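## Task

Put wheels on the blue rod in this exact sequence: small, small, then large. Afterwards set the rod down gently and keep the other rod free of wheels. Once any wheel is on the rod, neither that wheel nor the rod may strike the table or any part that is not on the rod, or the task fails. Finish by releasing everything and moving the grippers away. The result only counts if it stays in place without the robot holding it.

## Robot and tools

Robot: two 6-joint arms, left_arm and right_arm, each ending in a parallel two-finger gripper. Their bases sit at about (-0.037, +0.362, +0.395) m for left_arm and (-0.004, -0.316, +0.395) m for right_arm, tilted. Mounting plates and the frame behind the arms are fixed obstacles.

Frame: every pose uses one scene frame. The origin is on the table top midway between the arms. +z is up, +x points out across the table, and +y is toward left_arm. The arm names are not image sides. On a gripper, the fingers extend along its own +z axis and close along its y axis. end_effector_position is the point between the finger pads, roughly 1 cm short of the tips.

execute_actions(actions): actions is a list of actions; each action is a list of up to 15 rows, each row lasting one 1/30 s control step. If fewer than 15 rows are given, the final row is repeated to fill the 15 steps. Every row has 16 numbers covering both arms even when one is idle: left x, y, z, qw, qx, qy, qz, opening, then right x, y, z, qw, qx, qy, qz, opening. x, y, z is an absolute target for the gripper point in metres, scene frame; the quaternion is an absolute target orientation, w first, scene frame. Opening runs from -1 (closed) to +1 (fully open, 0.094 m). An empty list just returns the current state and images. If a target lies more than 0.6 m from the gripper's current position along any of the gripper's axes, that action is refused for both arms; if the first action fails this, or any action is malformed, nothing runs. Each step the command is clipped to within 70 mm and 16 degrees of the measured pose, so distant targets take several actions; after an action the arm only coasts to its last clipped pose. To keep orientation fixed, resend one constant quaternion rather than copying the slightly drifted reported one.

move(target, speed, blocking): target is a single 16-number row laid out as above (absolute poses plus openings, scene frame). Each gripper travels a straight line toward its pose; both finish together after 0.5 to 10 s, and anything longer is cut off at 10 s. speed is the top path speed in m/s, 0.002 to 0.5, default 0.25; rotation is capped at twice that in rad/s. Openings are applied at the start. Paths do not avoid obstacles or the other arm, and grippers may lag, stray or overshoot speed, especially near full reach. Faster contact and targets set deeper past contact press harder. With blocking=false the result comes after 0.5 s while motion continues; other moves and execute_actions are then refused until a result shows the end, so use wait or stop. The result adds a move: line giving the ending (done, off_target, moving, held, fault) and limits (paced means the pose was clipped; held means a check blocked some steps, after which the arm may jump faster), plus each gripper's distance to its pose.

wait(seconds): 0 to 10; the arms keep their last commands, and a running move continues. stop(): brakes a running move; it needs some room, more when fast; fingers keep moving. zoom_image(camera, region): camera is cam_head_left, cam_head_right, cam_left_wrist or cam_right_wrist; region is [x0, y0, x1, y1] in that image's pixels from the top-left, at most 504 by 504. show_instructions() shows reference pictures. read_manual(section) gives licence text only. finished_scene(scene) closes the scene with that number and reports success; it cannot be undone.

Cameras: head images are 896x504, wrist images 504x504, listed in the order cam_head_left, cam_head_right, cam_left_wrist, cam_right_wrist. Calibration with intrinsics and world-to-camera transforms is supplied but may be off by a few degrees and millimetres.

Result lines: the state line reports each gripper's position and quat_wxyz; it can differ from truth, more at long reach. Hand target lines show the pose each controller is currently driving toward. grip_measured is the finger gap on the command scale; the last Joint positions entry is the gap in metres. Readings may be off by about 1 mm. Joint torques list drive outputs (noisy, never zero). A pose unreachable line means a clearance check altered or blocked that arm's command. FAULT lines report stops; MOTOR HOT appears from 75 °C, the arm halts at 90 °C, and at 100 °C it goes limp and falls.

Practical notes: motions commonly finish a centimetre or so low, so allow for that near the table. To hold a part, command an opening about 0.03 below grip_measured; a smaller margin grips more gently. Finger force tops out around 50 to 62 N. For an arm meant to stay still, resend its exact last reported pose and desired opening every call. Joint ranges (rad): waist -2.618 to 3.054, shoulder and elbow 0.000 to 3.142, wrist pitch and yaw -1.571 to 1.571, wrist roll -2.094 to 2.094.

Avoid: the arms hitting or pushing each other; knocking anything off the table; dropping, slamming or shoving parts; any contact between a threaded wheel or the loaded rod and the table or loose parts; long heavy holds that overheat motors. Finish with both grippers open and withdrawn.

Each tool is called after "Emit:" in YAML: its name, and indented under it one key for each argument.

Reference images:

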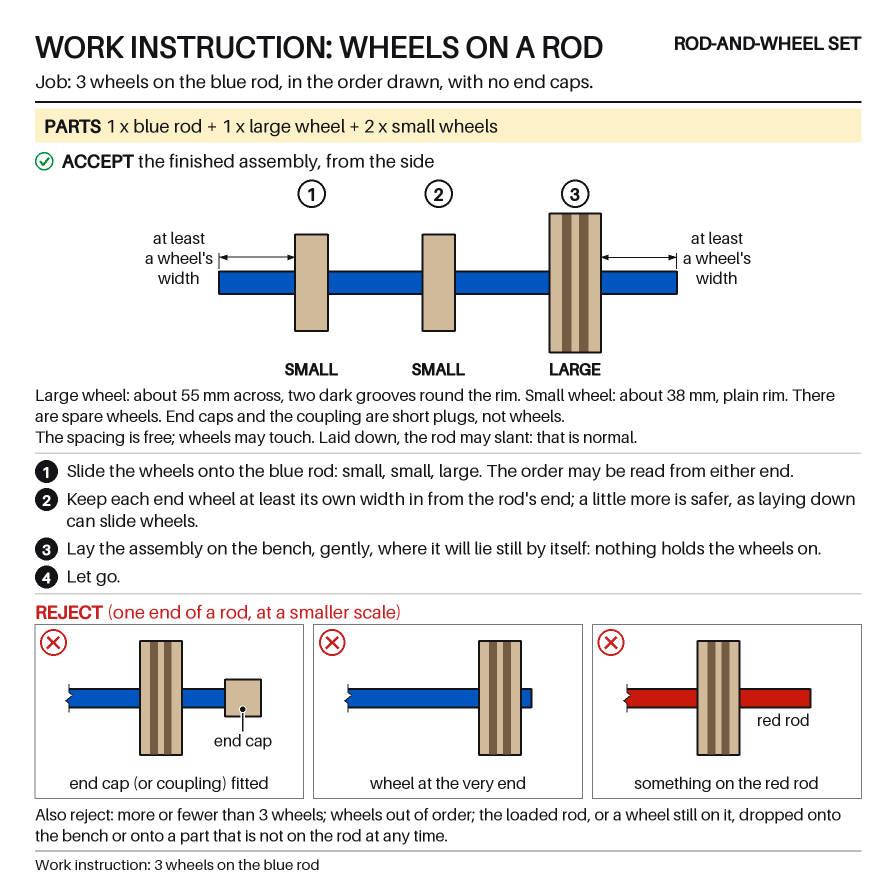

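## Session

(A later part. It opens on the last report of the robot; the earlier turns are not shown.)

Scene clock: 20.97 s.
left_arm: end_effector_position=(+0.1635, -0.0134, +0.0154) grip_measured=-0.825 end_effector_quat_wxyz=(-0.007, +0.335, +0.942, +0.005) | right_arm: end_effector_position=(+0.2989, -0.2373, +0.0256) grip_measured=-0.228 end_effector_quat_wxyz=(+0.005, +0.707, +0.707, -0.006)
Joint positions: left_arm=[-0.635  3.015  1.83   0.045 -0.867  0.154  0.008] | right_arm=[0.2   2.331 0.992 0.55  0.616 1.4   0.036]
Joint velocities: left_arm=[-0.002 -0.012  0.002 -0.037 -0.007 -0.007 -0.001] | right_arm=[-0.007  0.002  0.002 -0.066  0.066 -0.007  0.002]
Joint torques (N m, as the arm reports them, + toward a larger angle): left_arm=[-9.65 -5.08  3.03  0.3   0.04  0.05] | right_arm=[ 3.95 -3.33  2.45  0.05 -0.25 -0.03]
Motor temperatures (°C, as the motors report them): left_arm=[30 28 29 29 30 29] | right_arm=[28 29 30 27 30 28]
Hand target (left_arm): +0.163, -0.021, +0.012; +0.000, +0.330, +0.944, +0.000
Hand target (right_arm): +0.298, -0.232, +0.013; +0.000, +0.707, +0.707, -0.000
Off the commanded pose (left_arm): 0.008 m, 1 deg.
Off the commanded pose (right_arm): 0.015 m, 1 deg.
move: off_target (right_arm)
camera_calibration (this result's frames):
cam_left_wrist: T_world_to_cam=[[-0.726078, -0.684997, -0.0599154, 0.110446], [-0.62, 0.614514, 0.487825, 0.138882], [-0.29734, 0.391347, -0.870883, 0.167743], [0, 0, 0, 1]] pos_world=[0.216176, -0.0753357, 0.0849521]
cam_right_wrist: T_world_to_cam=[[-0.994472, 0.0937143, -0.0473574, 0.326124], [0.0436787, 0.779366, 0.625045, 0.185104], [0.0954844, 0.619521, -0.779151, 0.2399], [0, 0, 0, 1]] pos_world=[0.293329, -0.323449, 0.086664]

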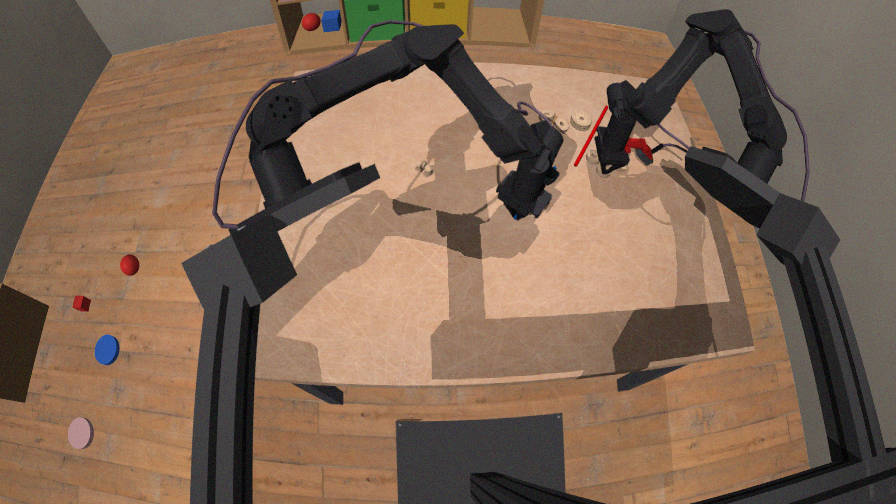

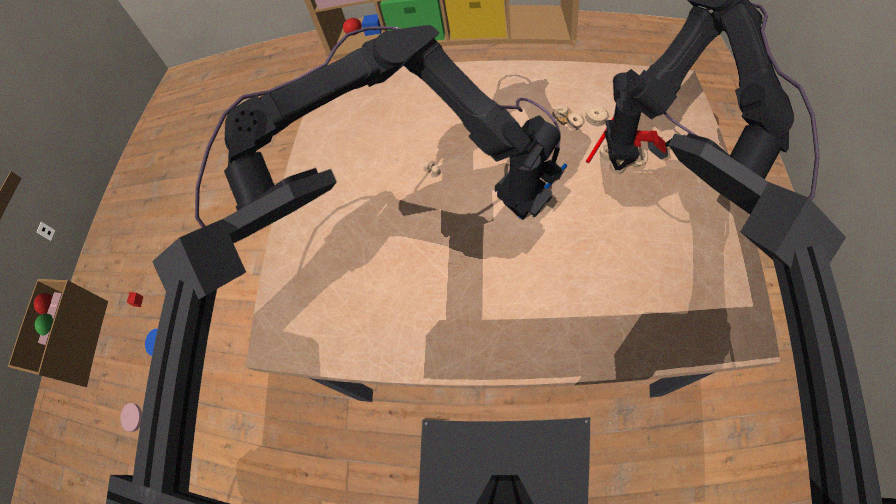

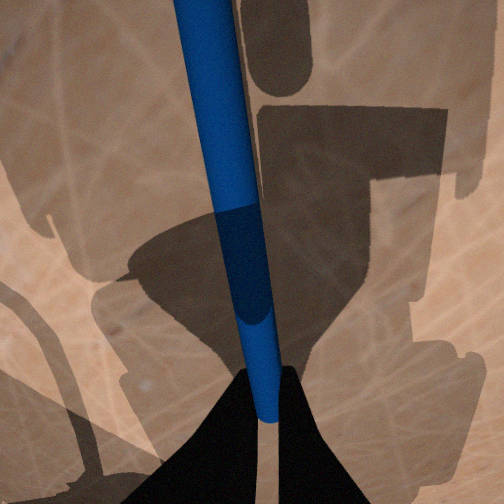

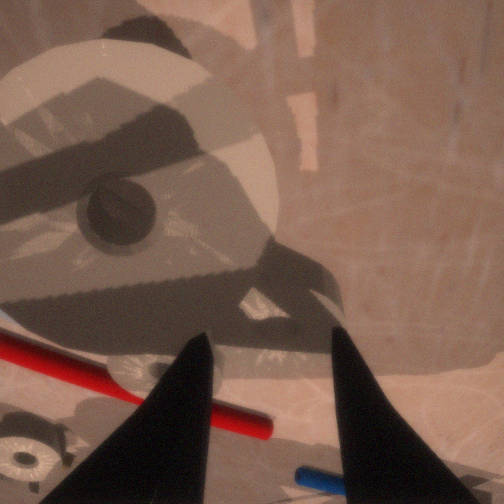

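Emit:
move:
  target: [0.163,-0.01,0.08,0,0.33,0.944,0,-0.87, 0.299,-0.235,0.12,0,0.707,0.707,0,0.3]
  speed: 0.15

Emit:
move:
  target: [0.2,0.03,0.08,0.667,0.232,0.667,-0.232,-0.87, 0.299,-0.235,0.12,0,0.707,0.707,0,0.3]
  speed: 0.3

Scene clock: 22.40 s.
left_arm: end_effector_position=(+0.1661, -0.0081, +0.0703) grip_measured=-0.825 end_effector_quat_wxyz=(-0.002, +0.322, +0.947, +0.001) | right_arm: end_effector_position=(+0.3055, -0.2372, +0.1131) grip_measured=+0.298 end_effector_quat_wxyz=(+0.004, +0.714, +0.700, +0.007)
Joint positions: left_arm=[-0.719  2.853  1.645 -0.006 -0.893  0.018  0.008] | right_arm=[0.348 2.03  0.798 0.376 0.696 1.545 0.061]
Joint velocities: left_arm=[-0.002  0.007  0.007 -0.022 -0.022 -0.037 -0.   ] | right_arm=[-0.012 -0.012  0.007 -0.125 -0.022 -0.037 -0.   ]
Joint torques (N m, as the arm reports them, + toward a larger angle): left_arm=[-10.96  -8.38  -0.71   0.    -0.07  -0.07] | right_arm=[ 5.88 -6.82 -1.24 -0.19  0.16  0.06]
Motor temperatures (°C, as the motors report them): left_arm=[30 28 29 29 30 29] | right_arm=[28 29 30 27 30 28]
Hand target (left_arm): +0.163, -0.010, +0.080; +0.001, +0.330, +0.944, +0.000
Hand target (right_arm): +0.299, -0.236, +0.119; +0.001, +0.707, +0.708, +0.000
Off the commanded pose (left_arm): 0.010 m, 1 deg.
Off the commanded pose (right_arm): 0.010 m, 1 deg.
move: done
camera_calibration (this result's frames):
cam_left_wrist: T_world_to_cam=[[-0.706526, -0.705395, -0.0569147, 0.115653], [-0.639926, 0.602465, 0.477002, 0.11445], [-0.302186, 0.373435, -0.877057, 0.21534], [0, 0, 0, 1]] pos_world=[0.220024, -0.067787, 0.140855]
cam_right_wrist: T_world_to_cam=[[-0.99182, 0.11244, -0.0604114, 0.341973], [0.0477931, 0.766002, 0.641059, 0.123851], [0.118356, 0.632929, -0.76511, 0.301995], [0, 0, 0, 1]] pos_world=[0.297514, -0.324463, 0.172323]

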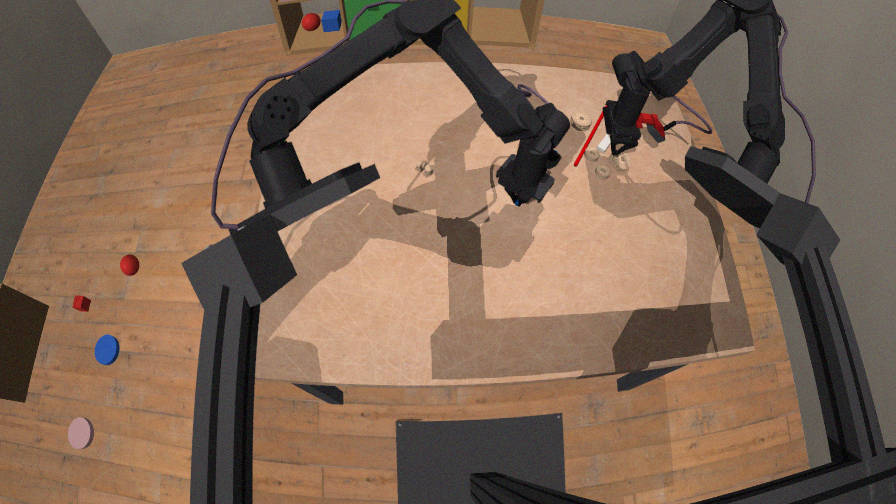

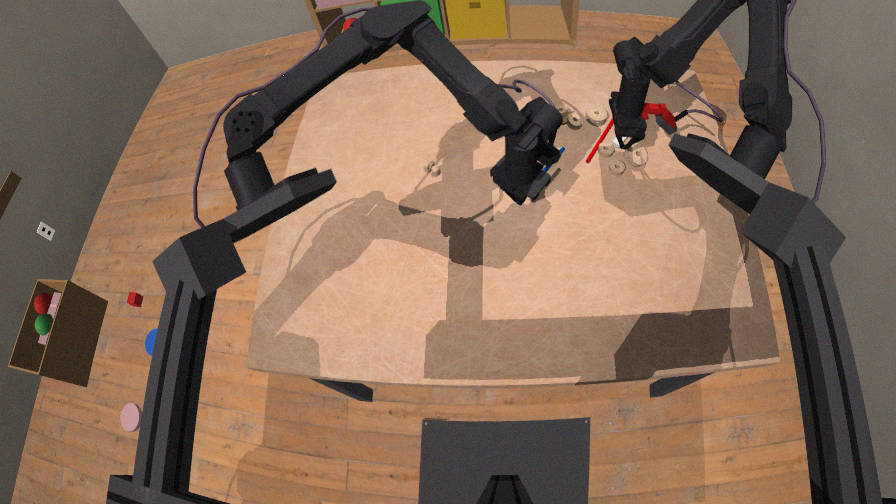

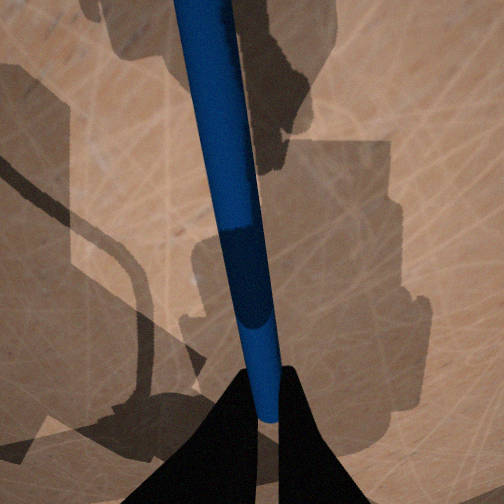

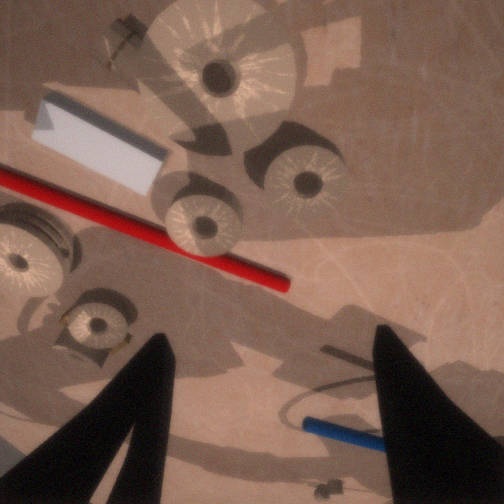

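Scene clock: 27.40 s.
left_arm: end_effector_position=(+0.2036, +0.0334, +0.0740) grip_measured=-0.825 end_effector_quat_wxyz=(+0.520, +0.393, +0.663, -0.370) | right_arm: end_effector_position=(+0.3038, -0.2373, +0.1130) grip_measured=+0.298 end_effector_quat_wxyz=(+0.001, +0.714, +0.700, +0.004)
Joint positions: left_arm=[-0.124  2.996  1.214  1.558  0.748  1.03   0.008] | right_arm=[0.348 2.03  0.798 0.368 0.696 1.552 0.061]
Joint velocities: left_arm=[-0.007  0.012  0.017 -0.037  0.051 -0.022  0.001] | right_arm=[ 0.002 -0.002  0.012 -0.081 -0.007 -0.051 -0.   ]
Joint torques (N m, as the arm reports them, + toward a larger angle): left_arm=[-5.73 -2.69 -0.93  1.07  0.69  0.03] | right_arm=[ 6.09 -6.77 -0.96 -0.26  0.19  0.04]
Motor temperatures (°C, as the motors report them): left_arm=[30 28 29 29 30 29] | right_arm=[28 29 30 27 30 28]
Hand target (left_arm): +0.200, +0.029, +0.078; +0.530, +0.394, +0.649, -0.378
Hand target (right_arm): +0.299, -0.235, +0.120; +0.000, +0.707, +0.707, +0.000
Off the commanded pose (left_arm): 0.008 m, 30 deg; orientation clipped at the last step of the last action.
Off the commanded pose (right_arm): 0.009 m, 1 deg.
joint sent to its limit (left arm) — the command would take joint 4 (wrist pitch) past its upper limit, so that joint was sent only as far as its limit.
move: off_target (left_arm); limits=paced
camera_calibration (this result's frames):
cam_left_wrist: T_world_to_cam=[[-0.892671, -0.447137, -0.056628, 0.200862], [-0.241389, 0.580409, -0.777725, 0.124082], [0.380617, -0.680583, -0.626048, 0.0920809], [0, 0, 0, 1]] pos_world=[0.174208, 0.0804633, 0.165523]
cam_right_wrist: T_world_to_cam=[[-0.992025, 0.113867, -0.0540455, 0.339932], [0.0530625, 0.766232, 0.640369, 0.122527], [0.114328, 0.632394, -0.766164, 0.303443], [0, 0, 0, 1]] pos_world=[0.296027, -0.324487, 0.172397]

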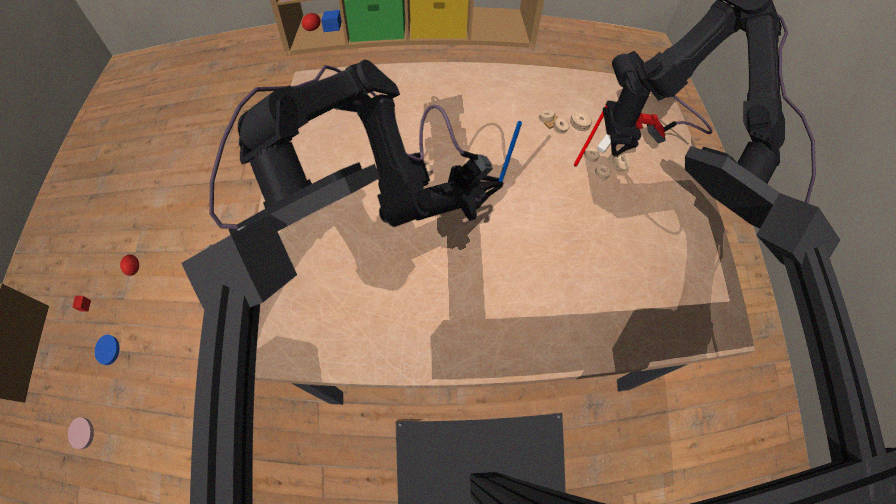

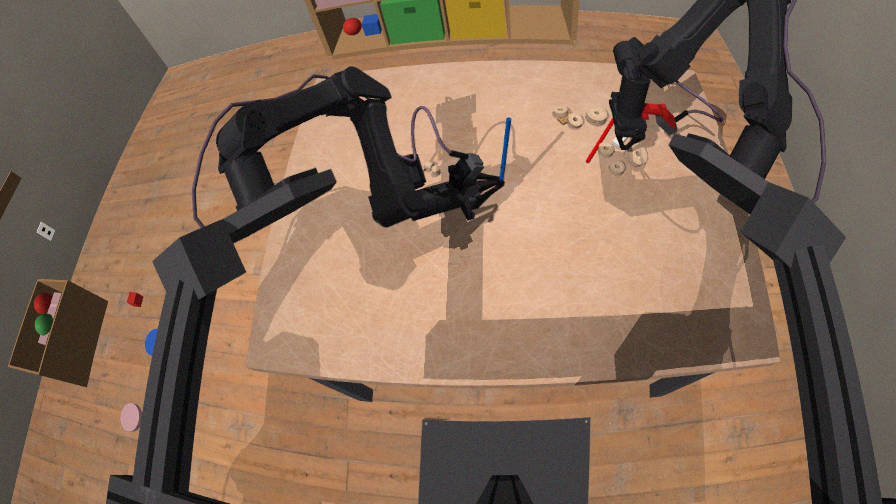

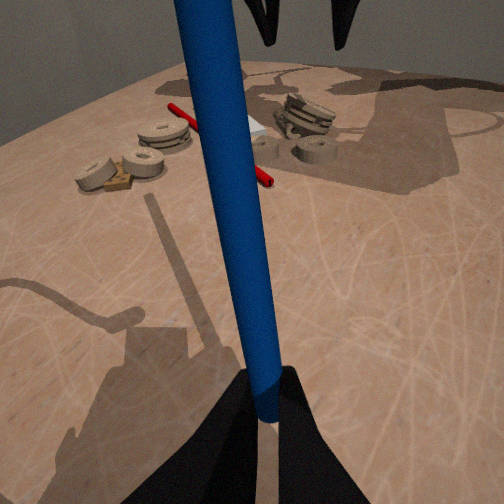

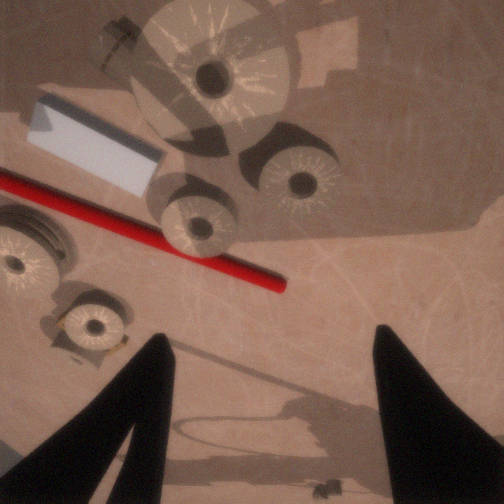

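Emit:
move:
  target: [0.28,0.0,0.18,0.667,0.232,0.667,-0.232,-0.87, 0.292,-0.232,0.045,0,0.259,0.966,0,0.05]
  speed: 0.2

Scene clock: 30.97 s.
left_arm: end_effector_position=(+0.2835, +0.0048, +0.1666) grip_measured=-0.825 end_effector_quat_wxyz=(+0.541, +0.380, +0.678, -0.323) | right_arm: end_effector_position=(+0.2883, -0.2343, +0.0493) grip_measured=+0.052 end_effector_quat_wxyz=(-0.006, +0.258, +0.966, -0.003)
Joint positions: left_arm=[-0.355  2.69   1.027  1.561  0.451  0.966  0.008] | right_arm=[0.238 2.261 0.905 0.53  0.632 0.394 0.049]
Joint velocities: left_arm=[-0.027  0.002 -0.022 -0.081 -0.037  0.007 -0.   ] | right_arm=[ 0.002 -0.012  0.007 -0.037 -0.007 -0.037  0.   ]
Joint torques (N m, as the arm reports them, + toward a larger angle): left_arm=[-8.64 -7.43 -2.93  1.23  0.49 -0.09] | right_arm=[ 5.1  -4.95  0.46  0.17 -0.07 -0.06]
Motor temperatures (°C, as the motors report them): left_arm=[30 28 29 29 30 29] | right_arm=[28 29 30 27 30 28]
Hand target (left_arm): +0.281, -0.000, +0.180; +0.544, +0.379, +0.670, -0.335
Hand target (right_arm): +0.292, -0.231, +0.046; -0.000, +0.259, +0.966, +0.000
Off the commanded pose (left_arm): 0.015 m, 25 deg; orientation clipped at the last step of the last action.
Off the commanded pose (right_arm): 0.006 m, 1 deg.
joint sent to its limit (left arm) — the command would take joint 4 (wrist pitch) past its upper limit, so that joint was sent only as far as its limit.
move: off_target (left_arm); limits=paced
camera_calibration (this result's frames):
cam_left_wrist: T_world_to_cam=[[-0.843872, -0.524693, -0.11215, 0.260472], [-0.265525, 0.590023, -0.762476, 0.236219], [0.466236, -0.613653, -0.637223, 0.0774027], [0, 0, 0, 1]] pos_world=[0.246439, 0.0447913, 0.258646]
cam_right_wrist: T_world_to_cam=[[-0.577123, -0.815867, -0.0359124, -0.0175148], [-0.63718, 0.422347, 0.644689, 0.280035], [-0.510814, 0.394948, -0.763601, 0.378932], [0, 0, 0, 1]] pos_world=[0.361888, -0.28222, 0.108188]

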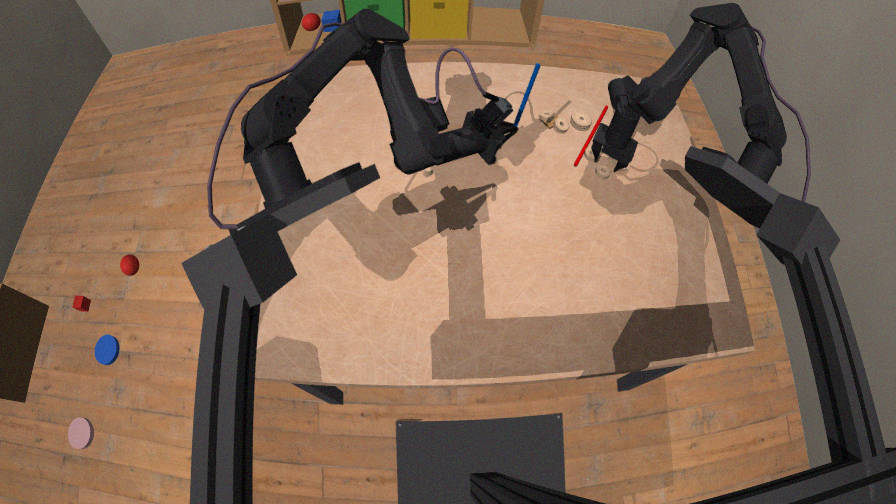

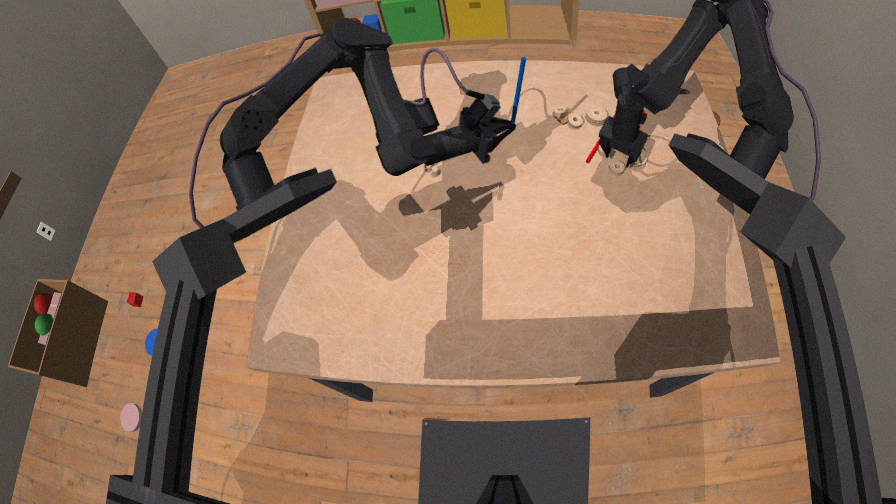

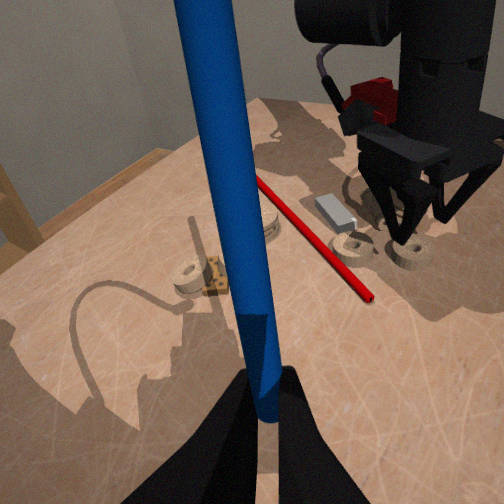

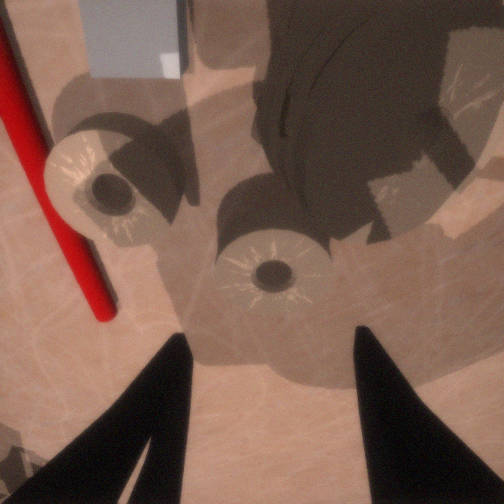

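Emit:
move:
  target: [0.35,0.05,0.15,0.707,0,0.707,0,-0.87, 0.291,-0.231,0.010,0,0.259,0.966,0,0.05]
  speed: 0.08

Emit:
move:
  target: [0.35,0.05,0.15,0.707,0,0.707,0,-0.87, 0.291,-0.231,0.010,0,0.259,0.966,0,-0.23]

Scene clock: 39.93 s.
left_arm: end_effector_position=(+0.3493, +0.0616, +0.1425) grip_measured=-0.825 end_effector_quat_wxyz=(+0.395, +0.097, +0.911, -0.062) | right_arm: end_effector_position=(+0.2872, -0.2331, +0.0142) grip_measured=+0.052 end_effector_quat_wxyz=(-0.007, +0.257, +0.966, -0.003)
Joint positions: left_arm=[-0.562  2.635  1.119  1.561 -0.612  0.56   0.008] | right_arm=[0.184 2.378 1.003 0.575 0.595 0.345 0.049]
Joint velocities: left_arm=[-0.017  0.002 -0.002 -0.007 -0.081 -0.066 -0.001] | right_arm=[-0.012 -0.002  0.002 -0.007 -0.037 -0.007  0.   ]
Joint torques (N m, as the arm reports them, + toward a larger angle): left_arm=[-9.75 -5.89  1.93  1.26  0.22 -0.07] | right_arm=[ 4.98 -4.84  0.1   0.15 -0.07 -0.04]
Motor temperatures (°C, as the motors report them): left_arm=[30 28 29 30 30 29] | right_arm=[28 29 30 27 30 28]
Hand target (left_arm): +0.350, +0.050, +0.151; +0.404, +0.092, +0.907, -0.073
Hand target (right_arm): +0.291, -0.230, +0.010; -0.001, +0.259, +0.966, +0.000
Off the commanded pose (left_arm): 0.014 m, 45 deg; orientation clipped at the last step of the last action.
Off the commanded pose (right_arm): 0.006 m, 1 deg.
joint sent to its limit (left arm) — the command would take joint 4 (wrist pitch) past its upper limit, so that joint was sent only as far as its limit.
move: off_target (left_arm); limits=paced
camera_calibration (this result's frames):
cam_left_wrist: T_world_to_cam=[[-0.271036, -0.957482, -0.0988311, 0.167674], [-0.900993, 0.28849, -0.324013, 0.379876], [0.338748, 0.00122703, -0.940876, 0.116209], [0, 0, 0, 1]] pos_world=[0.348346, 0.0508118, 0.248994]
cam_right_wrist: T_world_to_cam=[[-0.576112, -0.816591, -0.0356968, -0.0188914], [-0.637205, 0.421344, 0.645321, 0.301293], [-0.511923, 0.394523, -0.763077, 0.351288], [0, 0, 0, 1]] pos_world=[0.360934, -0.280966, 0.0729552]

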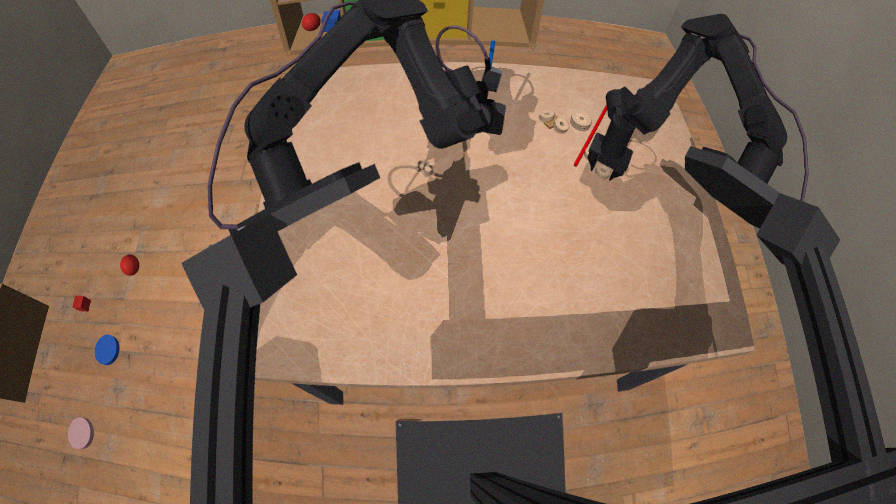

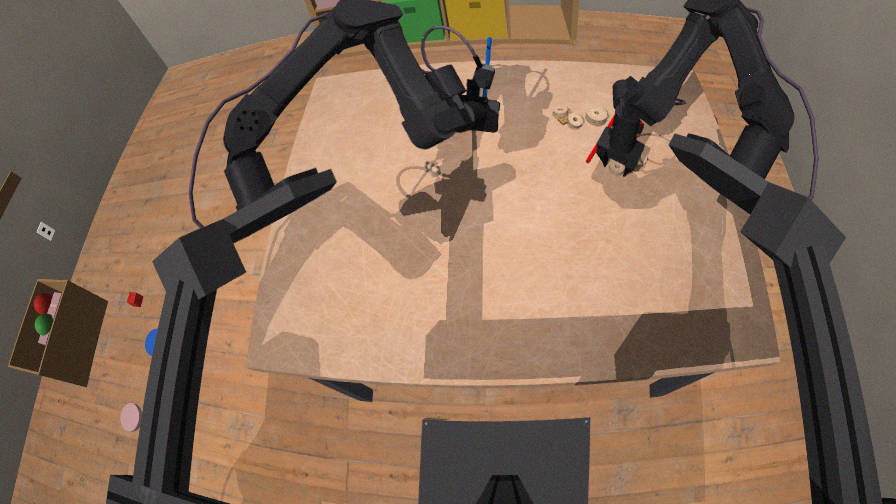

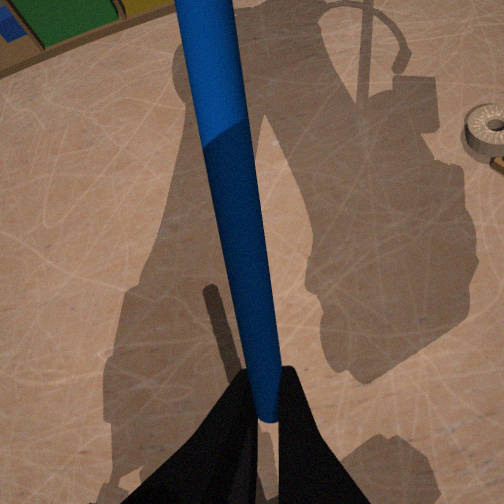

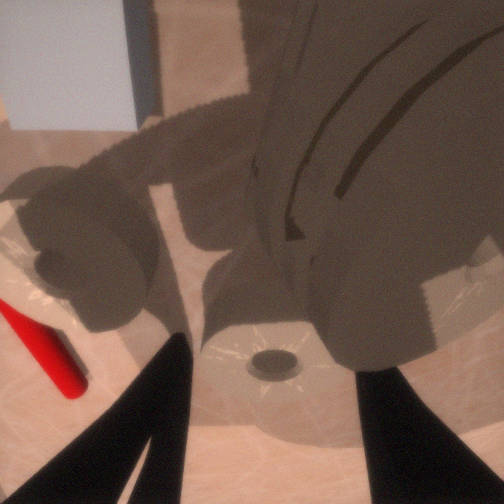

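Scene clock: 41.83 s.
left_arm: end_effector_position=(+0.3483, +0.0634, +0.1424) grip_measured=-0.825 end_effector_quat_wxyz=(+0.391, +0.089, +0.914, -0.057) | right_arm: end_effector_position=(+0.2876, -0.2330, +0.0142) grip_measured=-0.194 end_effector_quat_wxyz=(-0.006, +0.257, +0.966, -0.003)
Joint positions: left_arm=[-0.566  2.635  1.119  1.561 -0.634  0.549  0.008] | right_arm=[0.184 2.378 1.003 0.577 0.594 0.343 0.038]
Joint velocities: left_arm=[-0.017 -0.032  0.012 -0.051  0.022 -0.051 -0.003] | right_arm=[ 0.007 -0.012 -0.007 -0.007 -0.066 -0.022 -0.001]
Joint torques (N m, as the arm reports them, + toward a larger angle): left_arm=[-9.89 -5.71  2.51  1.26  0.21 -0.06] | right_arm=[ 4.51 -5.14  0.33  0.19 -0.05 -0.04]
Motor temperatures (°C, as the motors report them): left_arm=[30 28 29 30 30 29] | right_arm=[28 29 30 27 30 28]
Hand target (left_arm): +0.350, +0.050, +0.150; +0.401, +0.084, +0.910, -0.068
Hand target (right_arm): +0.291, -0.231, +0.010; +0.000, +0.259, +0.966, +0.000
Off the commanded pose (left_arm): 0.015 m, 45 deg; orientation clipped at the last step of the last action.
Off the commanded pose (right_arm): 0.006 m, 1 deg.
joint sent to its limit (left arm) — the command would take joint 4 (wrist pitch) past its upper limit, so that joint was sent only as far as its limit.
move: off_target (left_arm); limits=paced
camera_calibration (this result's frames):
cam_left_wrist: T_world_to_cam=[[-0.254064, -0.961976, -0.100265, 0.163711], [-0.909274, 0.272898, -0.31424, 0.380884], [0.329654, 0.0113309, -0.944034, 0.119414], [0, 0, 0, 1]] pos_world=[0.348556, 0.0521909, 0.248834]
cam_right_wrist: T_world_to_cam=[[-0.575366, -0.817056, -0.0370657, -0.0188951], [-0.638646, 0.420496, 0.644449, 0.301776], [-0.510965, 0.394466, -0.763748, 0.351202], [0, 0, 0, 1]] pos_world=[0.361308, -0.280871, 0.0730498]

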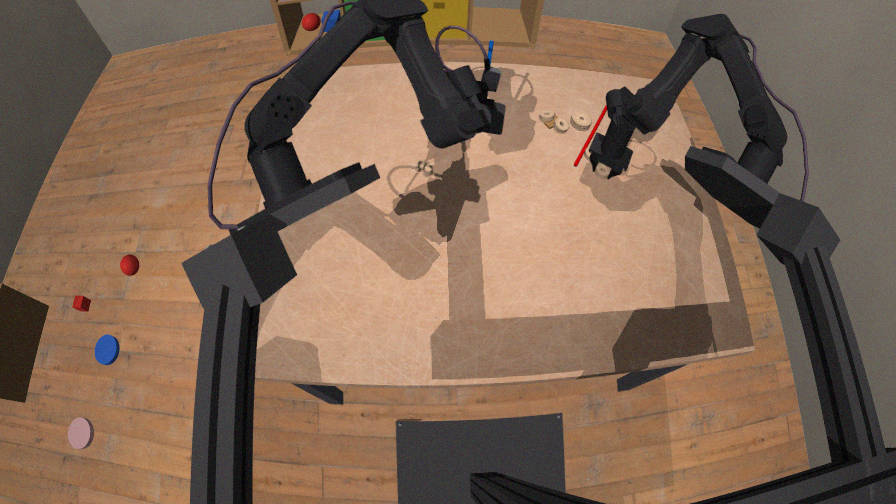

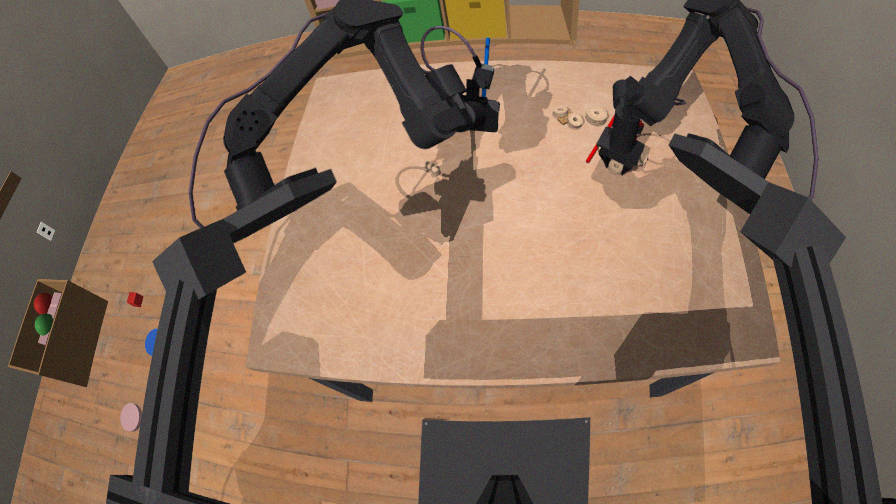

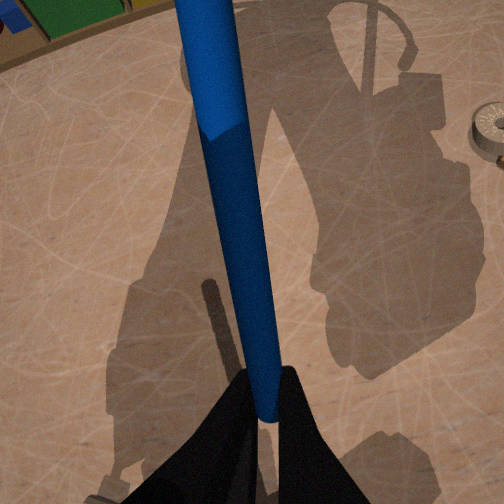

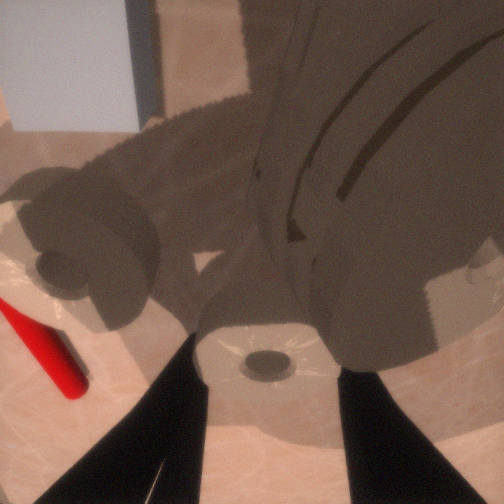

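Emit:
move:
  target: [0.2,0.02,0.09,0.5,0.5,0.5,-0.5,-0.87, 0.288,-0.232,0.10,0,0.259,0.966,0,-0.23]
  speed: 0.25

Scene clock: 45.90 s.
left_arm: end_effector_position=(+0.2016, +0.0245, +0.0846) grip_measured=-0.825 end_effector_quat_wxyz=(+0.490, +0.509, +0.511, -0.490) | right_arm: end_effector_position=(+0.2908, -0.2359, +0.0913) grip_measured=-0.194 end_effector_quat_wxyz=(+0.002, +0.267, +0.964, -0.001)
Joint positions: left_arm=[-0.089  2.76   1.357  0.557  1.007  1.659  0.008] | right_arm=[0.309 2.118 0.798 0.474 0.677 0.466 0.038]
Joint velocities: left_arm=[-0.002  0.012  0.002 -0.066 -0.051  0.007  0.   ] | right_arm=[ 0.012  0.002 -0.002 -0.051 -0.051 -0.007 -0.001]
Joint torques (N m, as the arm reports them, + toward a larger angle): left_arm=[-6.41 -4.91 -0.32 -0.1   0.7   0.07] | right_arm=[ 6.14 -7.05 -2.1  -0.17  0.14  0.07]
Motor temperatures (°C, as the motors report them): left_arm=[30 28 29 30 30 29] | right_arm=[29 29 30 27 30 28]
Hand target (left_arm): +0.200, +0.021, +0.089; +0.496, +0.502, +0.500, -0.501
Hand target (right_arm): +0.288, -0.233, +0.099; +0.001, +0.259, +0.966, -0.001
Off the commanded pose (left_arm): 0.007 m, 2 deg.
Off the commanded pose (right_arm): 0.010 m, 1 deg.
move: done
camera_calibration (this result's frames):
cam_left_wrist: T_world_to_cam=[[-0.990022, -0.0524015, -0.130808, 0.211908], [0.0864364, 0.507308, -0.857419, 0.0794188], [0.11129, -0.86017, -0.497717, 0.141237], [0, 0, 0, 1]] pos_world=[0.187211, 0.0923022, 0.16611]
cam_right_wrist: T_world_to_cam=[[-0.591176, -0.805182, -0.04683, -0.00825071], [-0.640576, 0.433454, 0.633861, 0.259889], [-0.490075, 0.404721, -0.772028, 0.409966], [0, 0, 0, 1]] pos_world=[0.362515, -0.285215, 0.151385]

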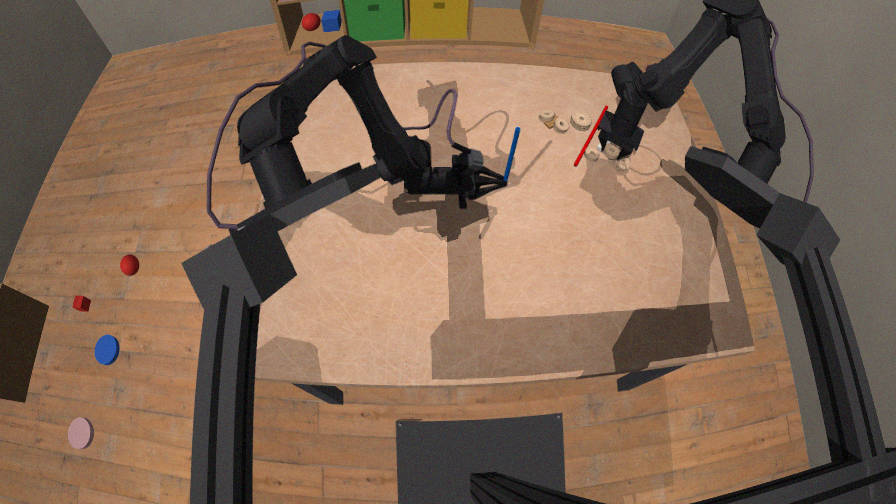

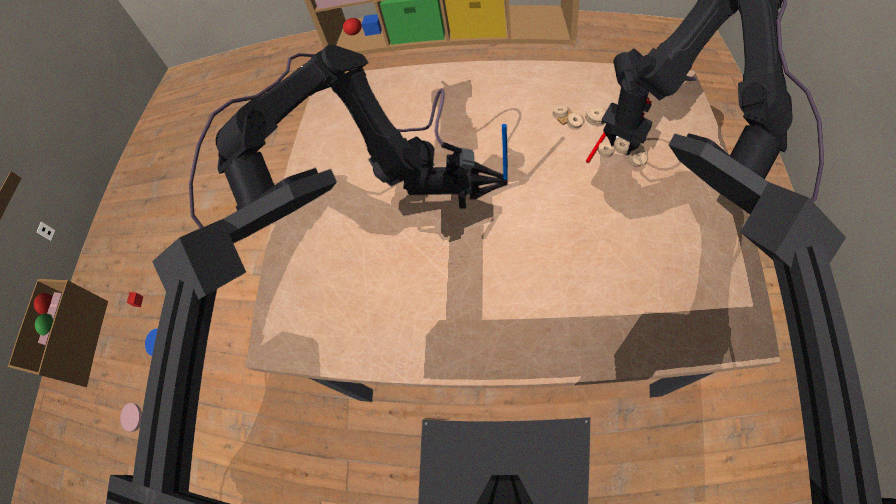

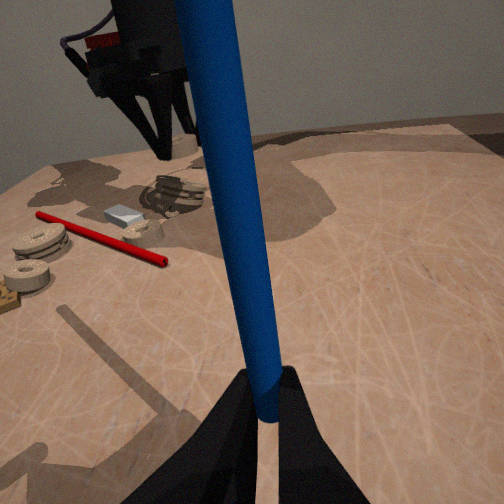

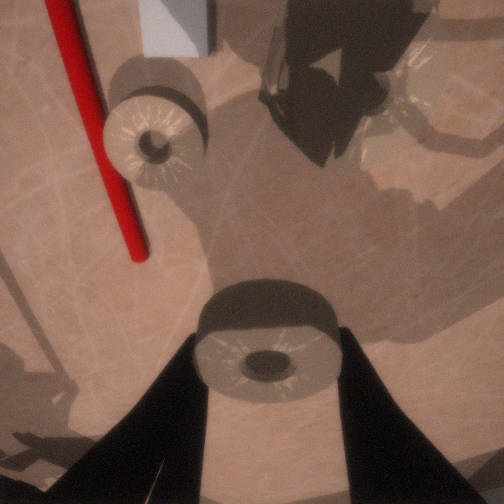

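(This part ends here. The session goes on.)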